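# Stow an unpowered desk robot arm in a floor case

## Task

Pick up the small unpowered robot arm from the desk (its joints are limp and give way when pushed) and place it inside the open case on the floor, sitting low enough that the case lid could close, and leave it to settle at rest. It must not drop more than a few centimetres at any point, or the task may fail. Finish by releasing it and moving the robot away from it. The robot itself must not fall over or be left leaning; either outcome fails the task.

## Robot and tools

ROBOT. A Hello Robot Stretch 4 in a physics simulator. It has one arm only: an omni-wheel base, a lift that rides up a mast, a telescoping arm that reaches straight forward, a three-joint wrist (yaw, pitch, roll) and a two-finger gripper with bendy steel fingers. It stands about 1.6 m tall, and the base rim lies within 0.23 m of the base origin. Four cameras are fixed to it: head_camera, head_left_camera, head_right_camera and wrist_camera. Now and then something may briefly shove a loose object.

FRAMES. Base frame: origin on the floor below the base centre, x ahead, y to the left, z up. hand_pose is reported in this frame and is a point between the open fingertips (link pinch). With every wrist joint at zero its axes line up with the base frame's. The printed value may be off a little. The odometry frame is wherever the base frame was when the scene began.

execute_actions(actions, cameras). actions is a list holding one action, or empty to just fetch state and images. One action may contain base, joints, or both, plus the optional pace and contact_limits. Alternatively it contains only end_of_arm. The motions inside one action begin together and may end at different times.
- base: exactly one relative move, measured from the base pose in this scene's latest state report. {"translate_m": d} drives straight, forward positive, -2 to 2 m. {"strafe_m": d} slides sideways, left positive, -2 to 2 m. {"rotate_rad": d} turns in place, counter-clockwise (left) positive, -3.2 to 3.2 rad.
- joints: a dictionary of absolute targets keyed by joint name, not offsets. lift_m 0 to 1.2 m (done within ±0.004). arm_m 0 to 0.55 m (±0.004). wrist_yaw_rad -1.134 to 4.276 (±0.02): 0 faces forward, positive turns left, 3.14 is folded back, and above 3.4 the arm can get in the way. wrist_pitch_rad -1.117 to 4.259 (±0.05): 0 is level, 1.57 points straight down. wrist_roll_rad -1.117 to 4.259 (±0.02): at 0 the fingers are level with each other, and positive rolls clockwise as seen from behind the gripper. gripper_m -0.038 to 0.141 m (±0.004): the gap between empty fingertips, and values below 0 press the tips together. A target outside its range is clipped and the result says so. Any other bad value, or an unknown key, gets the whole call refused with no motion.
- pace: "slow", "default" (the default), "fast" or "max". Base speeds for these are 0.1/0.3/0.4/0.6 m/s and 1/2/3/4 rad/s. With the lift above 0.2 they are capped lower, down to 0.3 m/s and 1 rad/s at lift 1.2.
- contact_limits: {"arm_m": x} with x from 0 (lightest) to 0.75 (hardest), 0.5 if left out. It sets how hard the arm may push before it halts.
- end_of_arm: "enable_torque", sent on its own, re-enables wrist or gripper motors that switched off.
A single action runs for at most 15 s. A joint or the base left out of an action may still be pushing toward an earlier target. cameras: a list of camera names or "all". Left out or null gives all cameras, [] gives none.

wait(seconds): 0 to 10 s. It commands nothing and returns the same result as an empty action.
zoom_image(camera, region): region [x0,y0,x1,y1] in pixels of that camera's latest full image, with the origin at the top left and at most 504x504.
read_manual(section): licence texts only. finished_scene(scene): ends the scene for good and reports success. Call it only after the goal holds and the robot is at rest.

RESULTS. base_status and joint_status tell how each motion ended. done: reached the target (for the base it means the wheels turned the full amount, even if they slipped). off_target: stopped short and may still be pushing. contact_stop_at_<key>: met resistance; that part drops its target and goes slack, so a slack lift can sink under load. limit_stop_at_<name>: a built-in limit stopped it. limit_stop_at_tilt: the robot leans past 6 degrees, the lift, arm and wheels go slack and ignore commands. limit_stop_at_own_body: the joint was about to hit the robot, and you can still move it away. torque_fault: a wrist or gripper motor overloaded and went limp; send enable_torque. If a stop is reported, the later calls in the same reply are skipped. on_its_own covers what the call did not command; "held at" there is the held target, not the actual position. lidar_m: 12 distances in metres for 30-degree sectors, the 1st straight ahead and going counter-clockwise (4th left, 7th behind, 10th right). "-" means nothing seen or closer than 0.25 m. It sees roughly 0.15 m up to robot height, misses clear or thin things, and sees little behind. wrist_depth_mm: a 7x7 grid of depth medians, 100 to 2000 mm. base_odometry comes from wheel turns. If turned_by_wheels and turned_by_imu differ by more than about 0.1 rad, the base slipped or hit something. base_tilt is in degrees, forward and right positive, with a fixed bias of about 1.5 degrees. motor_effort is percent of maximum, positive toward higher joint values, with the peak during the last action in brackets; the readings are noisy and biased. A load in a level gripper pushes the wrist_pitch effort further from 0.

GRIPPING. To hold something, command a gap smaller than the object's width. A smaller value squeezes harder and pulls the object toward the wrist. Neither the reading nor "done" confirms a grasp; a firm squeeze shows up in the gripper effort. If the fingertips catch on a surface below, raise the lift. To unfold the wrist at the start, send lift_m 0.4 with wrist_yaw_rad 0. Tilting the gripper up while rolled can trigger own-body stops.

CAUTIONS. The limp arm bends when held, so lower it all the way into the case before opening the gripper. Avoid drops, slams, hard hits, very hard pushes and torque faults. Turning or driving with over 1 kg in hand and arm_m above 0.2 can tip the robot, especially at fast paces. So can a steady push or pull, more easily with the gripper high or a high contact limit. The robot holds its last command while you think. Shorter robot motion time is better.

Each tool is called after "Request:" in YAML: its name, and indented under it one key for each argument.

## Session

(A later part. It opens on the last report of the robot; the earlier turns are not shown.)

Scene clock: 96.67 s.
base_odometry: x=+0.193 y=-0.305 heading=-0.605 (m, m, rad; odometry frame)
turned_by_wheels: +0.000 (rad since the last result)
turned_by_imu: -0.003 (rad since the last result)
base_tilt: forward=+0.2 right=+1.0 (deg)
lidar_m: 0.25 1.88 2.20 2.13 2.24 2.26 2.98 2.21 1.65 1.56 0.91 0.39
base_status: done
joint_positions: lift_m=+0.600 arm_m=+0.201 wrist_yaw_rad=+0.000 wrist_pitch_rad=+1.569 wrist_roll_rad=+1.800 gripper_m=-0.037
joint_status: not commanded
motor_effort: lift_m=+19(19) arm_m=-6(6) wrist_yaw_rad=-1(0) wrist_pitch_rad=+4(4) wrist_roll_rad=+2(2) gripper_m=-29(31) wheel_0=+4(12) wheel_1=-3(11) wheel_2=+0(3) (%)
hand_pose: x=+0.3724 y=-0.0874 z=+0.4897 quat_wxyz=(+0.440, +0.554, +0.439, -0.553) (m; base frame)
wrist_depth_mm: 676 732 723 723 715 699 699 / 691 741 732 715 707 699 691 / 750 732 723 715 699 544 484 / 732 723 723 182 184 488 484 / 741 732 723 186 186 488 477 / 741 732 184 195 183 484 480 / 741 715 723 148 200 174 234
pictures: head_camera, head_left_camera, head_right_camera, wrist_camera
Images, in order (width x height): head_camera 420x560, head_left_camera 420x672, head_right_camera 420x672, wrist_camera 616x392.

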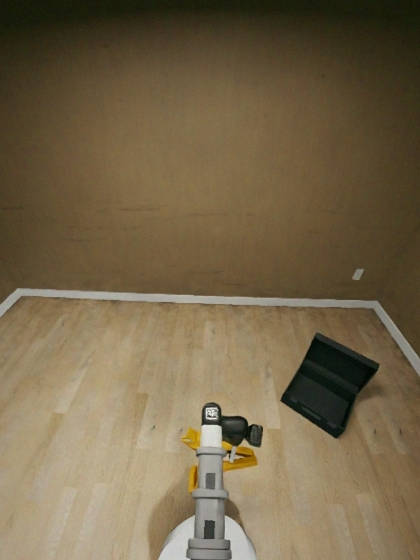

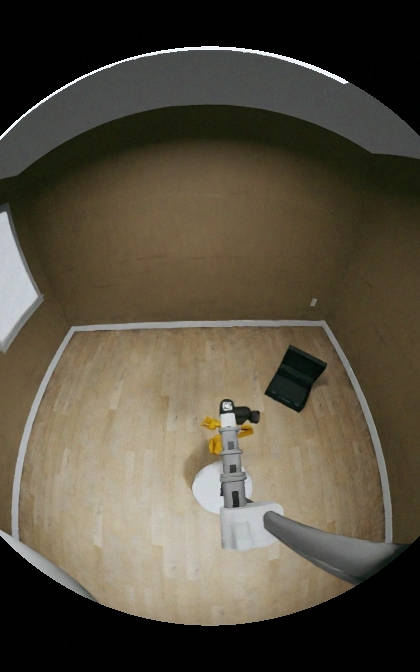

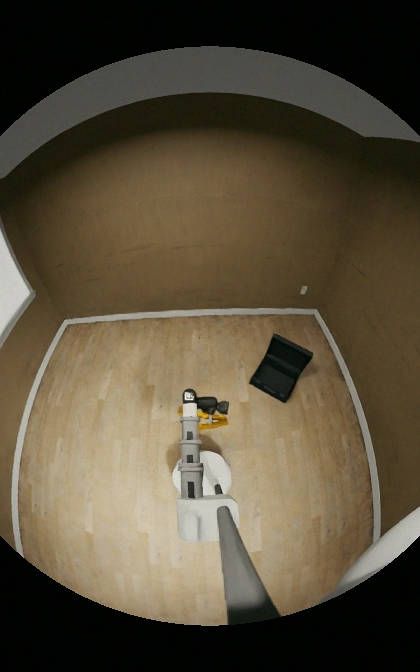

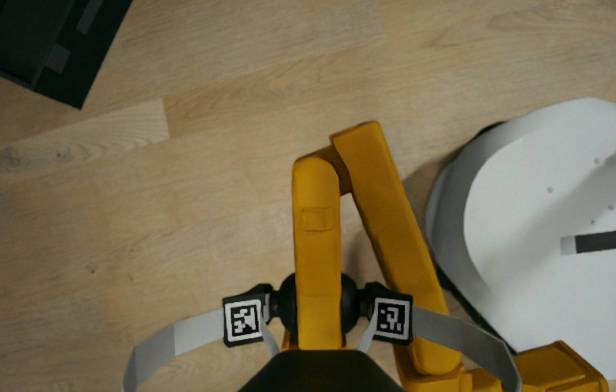

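Request:
execute_actions:
  actions:
    - {"base":{"rotate_rad":-0.65},"joints":{"arm_m":0.4,"lift_m":0.4,"wrist_roll_rad":1.65},"pace":"slow"}

Request:
zoom_image:
  camera: "head_camera"
  region: [120,280,340,500]

Scene clock: 102.77 s.
base_odometry: x=+0.193 y=-0.305 heading=-1.254 (m, m, rad; odometry frame)
turned_by_wheels: -0.649 (rad since the last result)
turned_by_imu: -0.639 (rad since the last result)
base_tilt: forward=+0.3 right=+0.9 (deg)
lidar_m: 0.39 1.74 1.80 2.31 2.15 2.18 2.83 2.19 2.52 1.71 1.58 0.54
base_status: done
joint_positions: lift_m=+0.400 arm_m=+0.399 wrist_yaw_rad=+0.000 wrist_pitch_rad=+1.569 wrist_roll_rad=+1.650 gripper_m=-0.037
joint_status: all done
motor_effort: lift_m=+18(18) arm_m=+7(7) wrist_yaw_rad=+0(1) wrist_pitch_rad=+4(5) wrist_roll_rad=+0(2) gripper_m=-32(30) wheel_0=+4(8) wheel_1=+4(6) wheel_2=+4(6) (%)
hand_pose: x=+0.5702 y=-0.0874 z=+0.2898 quat_wxyz=(+0.480, +0.520, +0.479, -0.519) (m; base frame)
wrist_depth_mm: 539 535 525 517 517 504 504 / 539 530 525 517 504 500 500 / 484 530 521 512 504 500 492 / 459 530 517 182 183 500 496 / 449 521 517 186 186 496 488 / 439 525 185 195 183 496 488 / 430 504 512 148 200 174 232
pictures: head_camera, head_left_camera, head_right_camera, wrist_camera
Images, in order (width x height): head_camera 420x560, head_left_camera 420x672, head_right_camera 420x672, wrist_camera 616x392.

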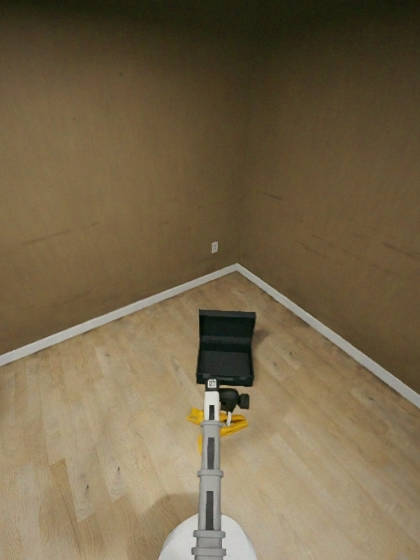

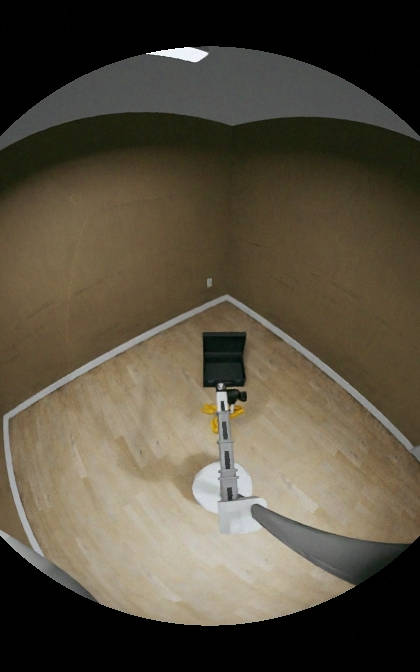

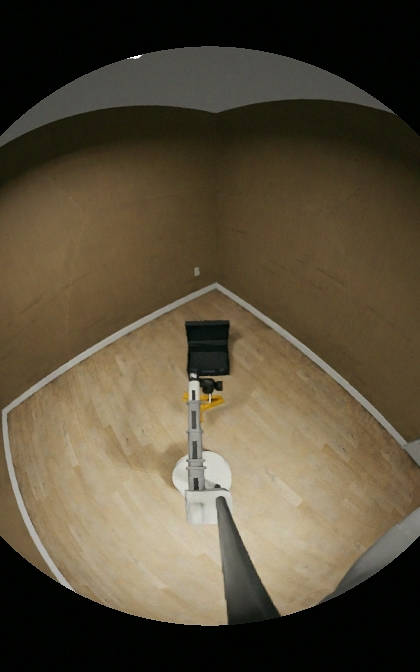

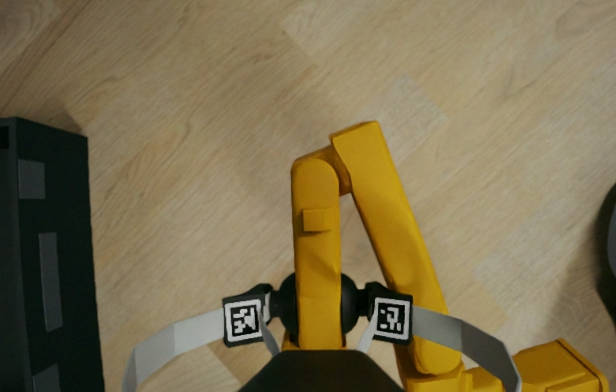

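Region (120, 280, 340, 500) of head_camera's 420x560 image, scaled by 2.291, with more detail than that image has.

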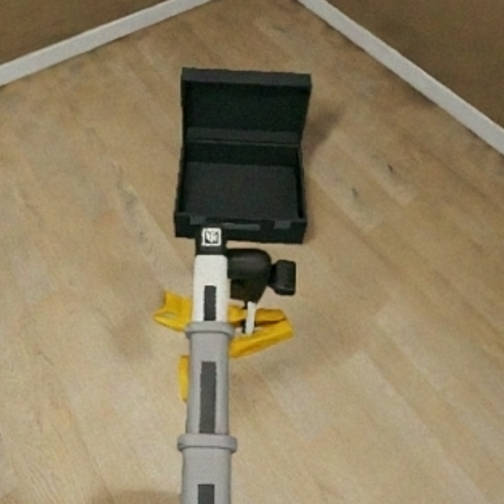

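Request:
execute_actions:
  actions:
    - {"base":{"translate_m":0.52}}
  cameras: []

Request:
execute_actions:
  actions:
    - {"base":{"strafe_m":-0.06},"joints":{"lift_m":0.33},"pace":"slow"}

Request:
zoom_image:
  camera: "head_left_camera"
  region: [160,340,290,470]

Scene clock: 110.57 s.
base_odometry: x=+0.355 y=-0.799 heading=-1.254 (m, m, rad; odometry frame)
turned_by_wheels: +0.001 (rad since the last result)
turned_by_imu: +0.000 (rad since the last result)
base_tilt: forward=+0.2 right=+0.9 (deg)
lidar_m: 0.38 1.34 1.36 1.74 2.43 2.49 3.21 2.61 2.09 1.40 1.27 0.41
base_status: done
joint_positions: lift_m=+0.400 arm_m=+0.399 wrist_yaw_rad=+0.000 wrist_pitch_rad=+1.569 wrist_roll_rad=+1.650 gripper_m=-0.037
joint_status: not commanded
motor_effort: lift_m=+18(18) arm_m=+6(6) wrist_yaw_rad=-1(1) wrist_pitch_rad=+3(4) wrist_roll_rad=+0(0) gripper_m=-30(31) wheel_0=+3(10) wheel_1=+4(7) wheel_2=+1(11) (%)
hand_pose: x=+0.5703 y=-0.0874 z=+0.2898 quat_wxyz=(+0.480, +0.520, +0.479, -0.519) (m; base frame)
wrist_depth_mm: 212 264 525 517 517 504 496 / 212 303 387 452 430 504 504 / 210 301 382 488 480 466 492 / 208 294 382 182 183 477 496 / 204 289 379 186 186 455 488 / 199 278 185 195 183 413 492 / 196 229 368 149 200 173 233
pictures: none
No camera images: the call's "cameras" was empty. Leave "cameras" out to get every camera's image.

Scene clock: 112.30 s.
base_odometry: x=+0.298 y=-0.817 heading=-1.254 (m, m, rad; odometry frame)
turned_by_wheels: +0.000 (rad since the last result)
turned_by_imu: +0.000 (rad since the last result)
base_tilt: forward=+0.2 right=+0.9 (deg)
lidar_m: 0.39 0.40 1.41 1.81 2.49 2.54 3.31 2.61 1.98 1.34 1.22 0.39
base_status: done
joint_positions: lift_m=+0.330 arm_m=+0.399 wrist_yaw_rad=+0.000 wrist_pitch_rad=+1.569 wrist_roll_rad=+1.650 gripper_m=-0.037
joint_status: all done
motor_effort: lift_m=+18(18) arm_m=+6(7) wrist_yaw_rad=-1(1) wrist_pitch_rad=+4(5) wrist_roll_rad=+0(1) gripper_m=-31(30) wheel_0=+5(14) wheel_1=-4(8) wheel_2=+0(1) (%)
hand_pose: x=+0.5703 y=-0.0874 z=+0.2198 quat_wxyz=(+0.480, +0.520, +0.479, -0.519) (m; base frame)
wrist_depth_mm: 156 462 452 445 445 433 433 / 189 245 452 445 439 433 430 / 207 282 324 329 351 355 430 / 204 290 351 182 183 370 424 / 200 283 336 186 186 377 427 / 197 274 184 195 182 351 421 / 192 224 306 148 200 174 233
pictures: head_camera, head_left_camera, head_right_camera, wrist_camera
Images, in order (width x height): head_camera 420x560, head_left_camera 420x672, head_right_camera 420x672, wrist_camera 616x392.

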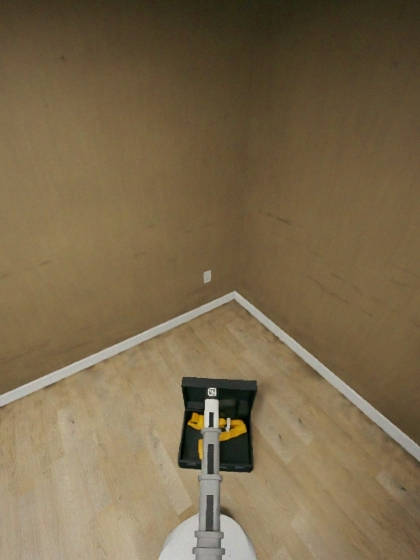

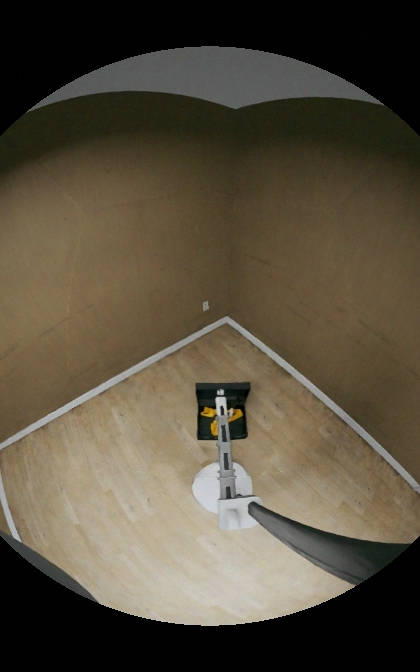

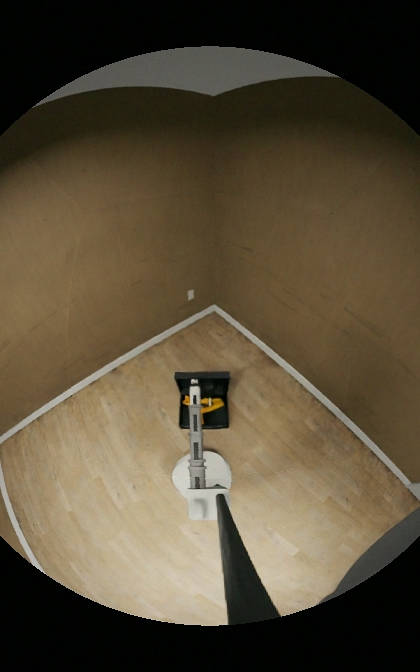

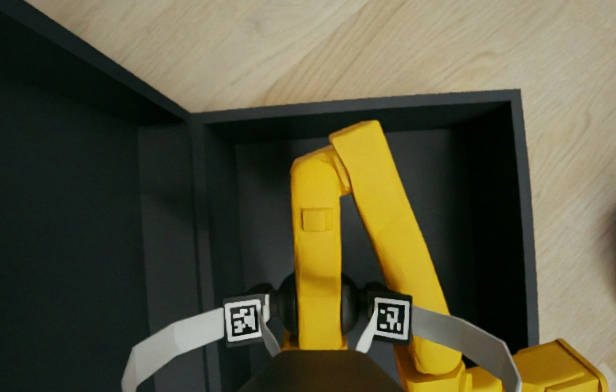

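Region (160, 340, 290, 470) of head_left_camera's 420x672 image, scaled by 3.877, with more detail than that image has.

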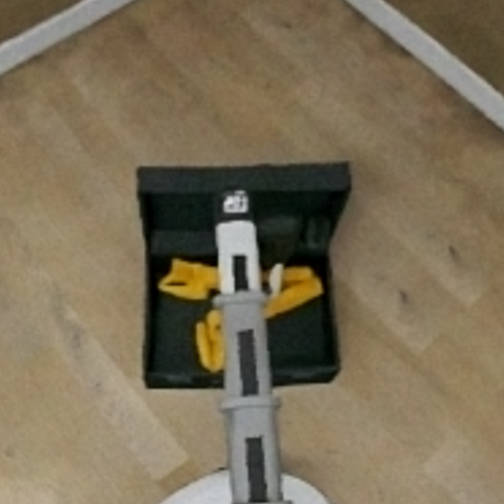

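Request:
execute_actions:
  actions:
    - {"joints":{"lift_m":0.25,"arm_m":0.42},"pace":"slow"}
  cameras: ["head_camera","wrist_camera"]

Request:
zoom_image:
  camera: "head_camera"
  region: [150,360,290,500]

Scene clock: 116.47 s.
base_odometry: x=+0.298 y=-0.817 heading=-1.254 (m, m, rad; odometry frame)
turned_by_wheels: +0.000 (rad since the last result)
turned_by_imu: +0.000 (rad since the last result)
base_tilt: forward=+0.3 right=+0.9 (deg)
lidar_m: 0.39 0.40 1.37 1.81 2.47 2.55 3.30 2.60 1.98 1.33 1.23 0.39
base_status: not commanded
joint_positions: lift_m=+0.250 arm_m=+0.419 wrist_yaw_rad=+0.000 wrist_pitch_rad=+1.569 wrist_roll_rad=+1.650 gripper_m=-0.037
joint_status: all done
motor_effort: lift_m=+18(18) arm_m=+7(10) wrist_yaw_rad=+0(0) wrist_pitch_rad=+3(3) wrist_roll_rad=+0(0) gripper_m=-30(31) wheel_0=+5(5) wheel_1=-3(4) wheel_2=+0(0) (%)
hand_pose: x=+0.5902 y=-0.0874 z=+0.1398 quat_wxyz=(+0.480, +0.520, +0.479, -0.519) (m; base frame)
wrist_depth_mm: 145 375 375 368 362 357 355 / 172 213 249 258 245 254 259 / 180 223 291 330 332 330 283 / 178 222 281 182 184 329 290 / 175 220 270 186 186 329 294 / 172 220 185 195 183 325 297 / 168 196 228 148 200 173 233
pictures: head_camera, wrist_camera
Images, in order (width x height): head_camera 420x560, wrist_camera 616x392.

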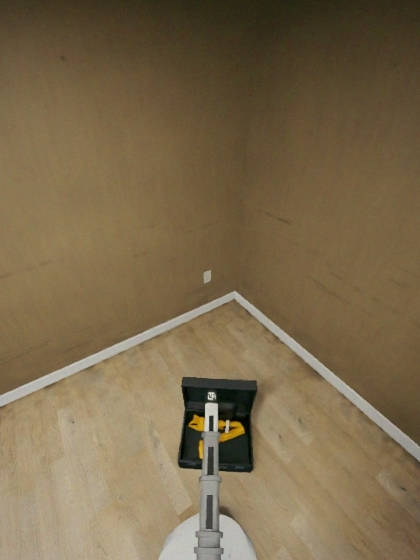

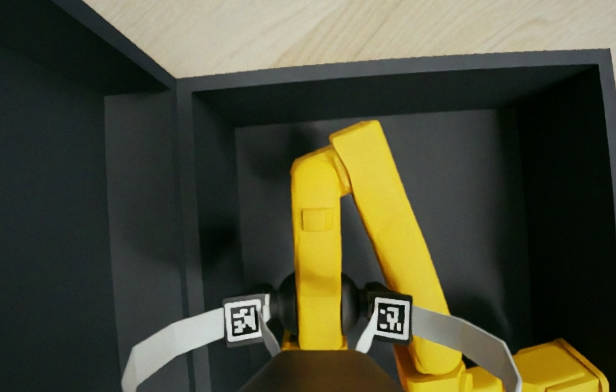

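Region (150, 360, 290, 500) of head_camera's 420x560 image, scaled by 3.600, with more detail than that image has.

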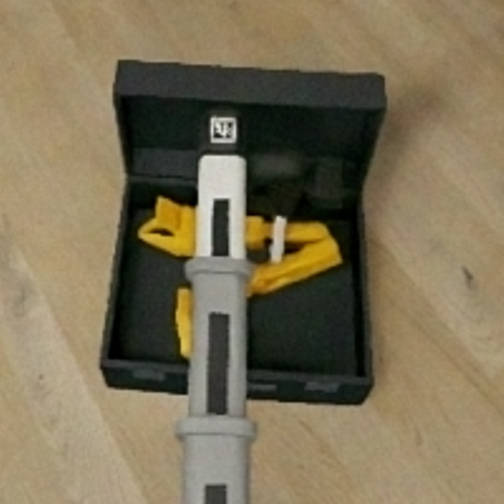

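Request:
execute_actions:
  actions:
    - {"joints":{"lift_m":0.182},"pace":"slow"}
  cameras: []

Request:
execute_actions:
  actions:
    - {"joints":{"gripper_m":0.04}}
  cameras: ["wrist_camera"]

Request:
execute_actions:
  actions:
    - {"joints":{"lift_m":0.23},"pace":"slow"}
  cameras: ["wrist_camera"]

Scene clock: 121.23 s.
base_odometry: x=+0.298 y=-0.817 heading=-1.254 (m, m, rad; odometry frame)
turned_by_wheels: +0.000 (rad since the last result)
turned_by_imu: +0.000 (rad since the last result)
base_tilt: forward=+0.2 right=+0.9 (deg)
lidar_m: 0.38 0.41 1.37 1.81 2.48 2.55 3.31 2.62 2.00 1.34 1.24 0.40
base_status: not commanded
joint_positions: lift_m=+0.182 arm_m=+0.419 wrist_yaw_rad=+0.000 wrist_pitch_rad=+1.570 wrist_roll_rad=+1.650 gripper_m=-0.037
joint_status: all done
motor_effort: lift_m=+15(17) arm_m=+7(7) wrist_yaw_rad=-1(1) wrist_pitch_rad=+1(2) wrist_roll_rad=+0(0) gripper_m=-29(31) wheel_0=+5(5) wheel_1=-4(4) wheel_2=+0(0) (%)
hand_pose: x=+0.5899 y=-0.0874 z=+0.0720 quat_wxyz=(+0.480, +0.520, +0.480, -0.519) (m; base frame)
wrist_depth_mm: 144 166 166 166 169 173 - / 158 166 217 234 245 253 258 / 156 165 273 271 266 265 262 / 156 164 274 200 195 264 262 / 155 163 268 268 189 263 259 / 154 161 185 194 182 260 258 / 154 153 224 193 207 180 257
pictures: none
No camera images: the call's "cameras" was empty. Leave "cameras" out to get every camera's image.

Scene clock: 122.70 s.
base_odometry: x=+0.298 y=-0.817 heading=-1.254 (m, m, rad; odometry frame)
turned_by_wheels: +0.000 (rad since the last result)
turned_by_imu: +0.000 (rad since the last result)
base_tilt: forward=+0.2 right=+0.9 (deg)
lidar_m: 0.36 0.43 1.39 1.80 2.47 2.55 3.32 2.58 1.98 1.28 1.22 0.41
base_status: not commanded
joint_positions: lift_m=+0.182 arm_m=+0.419 wrist_yaw_rad=+0.000 wrist_pitch_rad=+1.568 wrist_roll_rad=+1.650 gripper_m=+0.040
joint_status: all done
motor_effort: lift_m=+16(16) arm_m=+6(6) wrist_yaw_rad=-1(1) wrist_pitch_rad=+6(6) wrist_roll_rad=+0(0) gripper_m=-6(30) wheel_0=+5(5) wheel_1=-4(4) wheel_2=+0(0) (%)
hand_pose: x=+0.5905 y=-0.0874 z=+0.0719 quat_wxyz=(+0.480, +0.520, +0.479, -0.519) (m; base frame)
wrist_depth_mm: 144 167 166 165 170 173 181 / 158 166 218 236 245 255 259 / 157 165 273 272 266 265 263 / 156 164 273 214 210 264 260 / 156 163 267 220 202 262 258 / 155 161 195 213 190 260 258 / 154 153 242 148 263 258 256
pictures: wrist_camera
Images, in order (width x height): wrist_camera 616x392.

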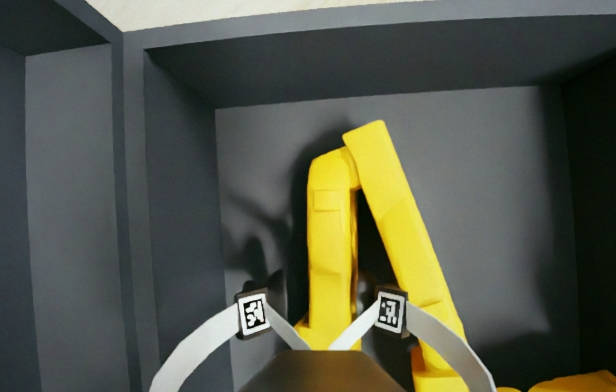

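Scene clock: 123.97 s.
base_odometry: x=+0.298 y=-0.817 heading=-1.254 (m, m, rad; odometry frame)
turned_by_wheels: +0.000 (rad since the last result)
turned_by_imu: +0.000 (rad since the last result)
base_tilt: forward=+0.3 right=+0.9 (deg)
lidar_m: 0.38 0.43 1.38 1.83 2.47 2.53 3.31 2.61 2.00 1.34 1.23 0.39
base_status: not commanded
joint_positions: lift_m=+0.230 arm_m=+0.419 wrist_yaw_rad=+0.000 wrist_pitch_rad=+1.570 wrist_roll_rad=+1.650 gripper_m=+0.040
joint_status: all done
motor_effort: lift_m=+22(21) arm_m=+6(6) wrist_yaw_rad=-1(1) wrist_pitch_rad=+2(7) wrist_roll_rad=+0(1) gripper_m=-6(5) wheel_0=+5(5) wheel_1=-3(3) wheel_2=+0(0) (%)
hand_pose: x=+0.5901 y=-0.0874 z=+0.1194 quat_wxyz=(+0.480, +0.520, +0.480, -0.519) (m; base frame)
wrist_depth_mm: 144 359 351 345 343 336 268 / 172 204 224 236 245 254 259 / 179 204 289 320 315 312 285 / 177 203 277 317 312 310 291 / 174 202 268 317 310 309 296 / 170 201 209 258 195 307 297 / 167 200 244 143 247 243 248
pictures: wrist_camera
Images, in order (width x height): wrist_camera 616x392.

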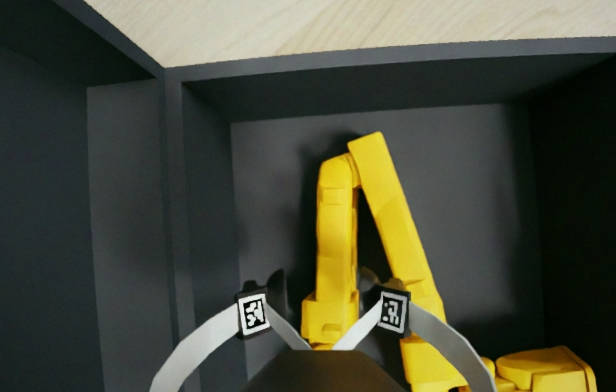

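Request:
execute_actions:
  actions:
    - {"joints":{"lift_m":0.5},"pace":"fast"}
  cameras: []

Request:
execute_actions:
  actions:
    - {"base":{"translate_m":-0.3},"joints":{"arm_m":0.1,"wrist_roll_rad":0,"wrist_pitch_rad":0.9},"pace":"fast"}
  cameras: ["wrist_camera","head_camera"]

Scene clock: 128.93 s.
base_odometry: x=+0.298 y=-0.817 heading=-1.254 (m, m, rad; odometry frame)
turned_by_wheels: +0.000 (rad since the last result)
turned_by_imu: +0.000 (rad since the last result)
base_tilt: forward=+0.3 right=+0.9 (deg)
lidar_m: 0.40 0.44 1.41 1.81 2.50 2.54 3.31 2.63 1.99 1.33 1.23 0.38
base_status: not commanded
joint_positions: lift_m=+0.500 arm_m=+0.419 wrist_yaw_rad=+0.000 wrist_pitch_rad=+1.570 wrist_roll_rad=+1.650 gripper_m=+0.040
joint_status: all done
motor_effort: lift_m=+22(23) arm_m=+6(6) wrist_yaw_rad=+0(1) wrist_pitch_rad=+2(2) wrist_roll_rad=+0(0) gripper_m=-7(5) wheel_0=+5(5) wheel_1=-3(4) wheel_2=+0(0) (%)
hand_pose: x=+0.5901 y=-0.0874 z=+0.3895 quat_wxyz=(+0.480, +0.520, +0.480, -0.519) (m; base frame)
wrist_depth_mm: 647 640 621 621 609 603 597 / 654 206 627 621 615 603 591 / 640 204 397 591 580 591 597 / 634 203 466 585 574 591 585 / 634 202 449 585 580 585 591 / 627 202 320 521 195 585 585 / 634 201 407 143 574 554 580
pictures: none
No camera images: the call's "cameras" was empty. Leave "cameras" out to get every camera's image.

Scene clock: 130.93 s.
base_odometry: x=+0.205 y=-0.532 heading=-1.254 (m, m, rad; odometry frame)
turned_by_wheels: +0.000 (rad since the last result)
turned_by_imu: +0.000 (rad since the last result)
base_tilt: forward=+0.2 right=+0.9 (deg)
lidar_m: 0.68 1.61 1.64 2.13 2.31 2.36 3.04 2.34 2.23 1.50 1.40 0.66
base_status: done
joint_positions: lift_m=+0.500 arm_m=+0.101 wrist_yaw_rad=+0.000 wrist_pitch_rad=+0.902 wrist_roll_rad=+0.000 gripper_m=+0.040
joint_status: all done
motor_effort: lift_m=+21(22) arm_m=-6(9) wrist_yaw_rad=+0(6) wrist_pitch_rad=-2(30) wrist_roll_rad=+0(5) gripper_m=-6(6) wheel_0=-3(11) wheel_1=-2(9) wheel_2=+0(14) (%)
hand_pose: x=+0.4509 y=-0.0875 z=+0.4517 quat_wxyz=(+0.900, +0.000, +0.436, +0.000) (m; base frame)
wrist_depth_mm: 1118 1255 668 668 691 1205 1025 / 1229 1229 759 759 788 1118 1060 / 1078 1042 831 820 931 960 960 / 931 917 831 778 820 842 842 / 820 798 715 699 723 741 732 / 723 707 683 676 195 668 661 / 654 647 621 143 615 591 597
pictures: head_camera, wrist_camera
Images, in order (width x height): head_camera 420x560, wrist_camera 616x392.

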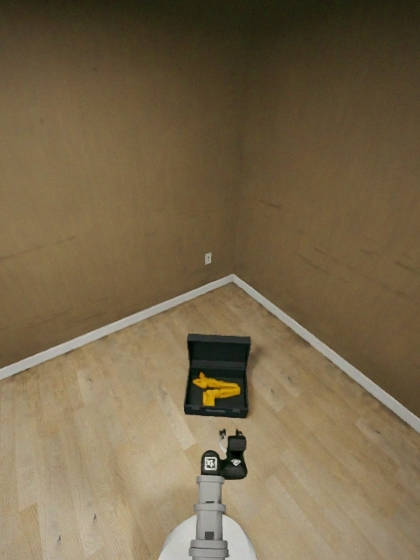

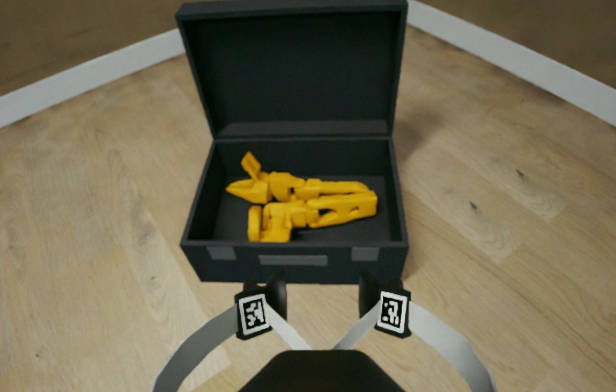

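Request:
finished_scene:
  scene: 1

The scene is finished: the task was done.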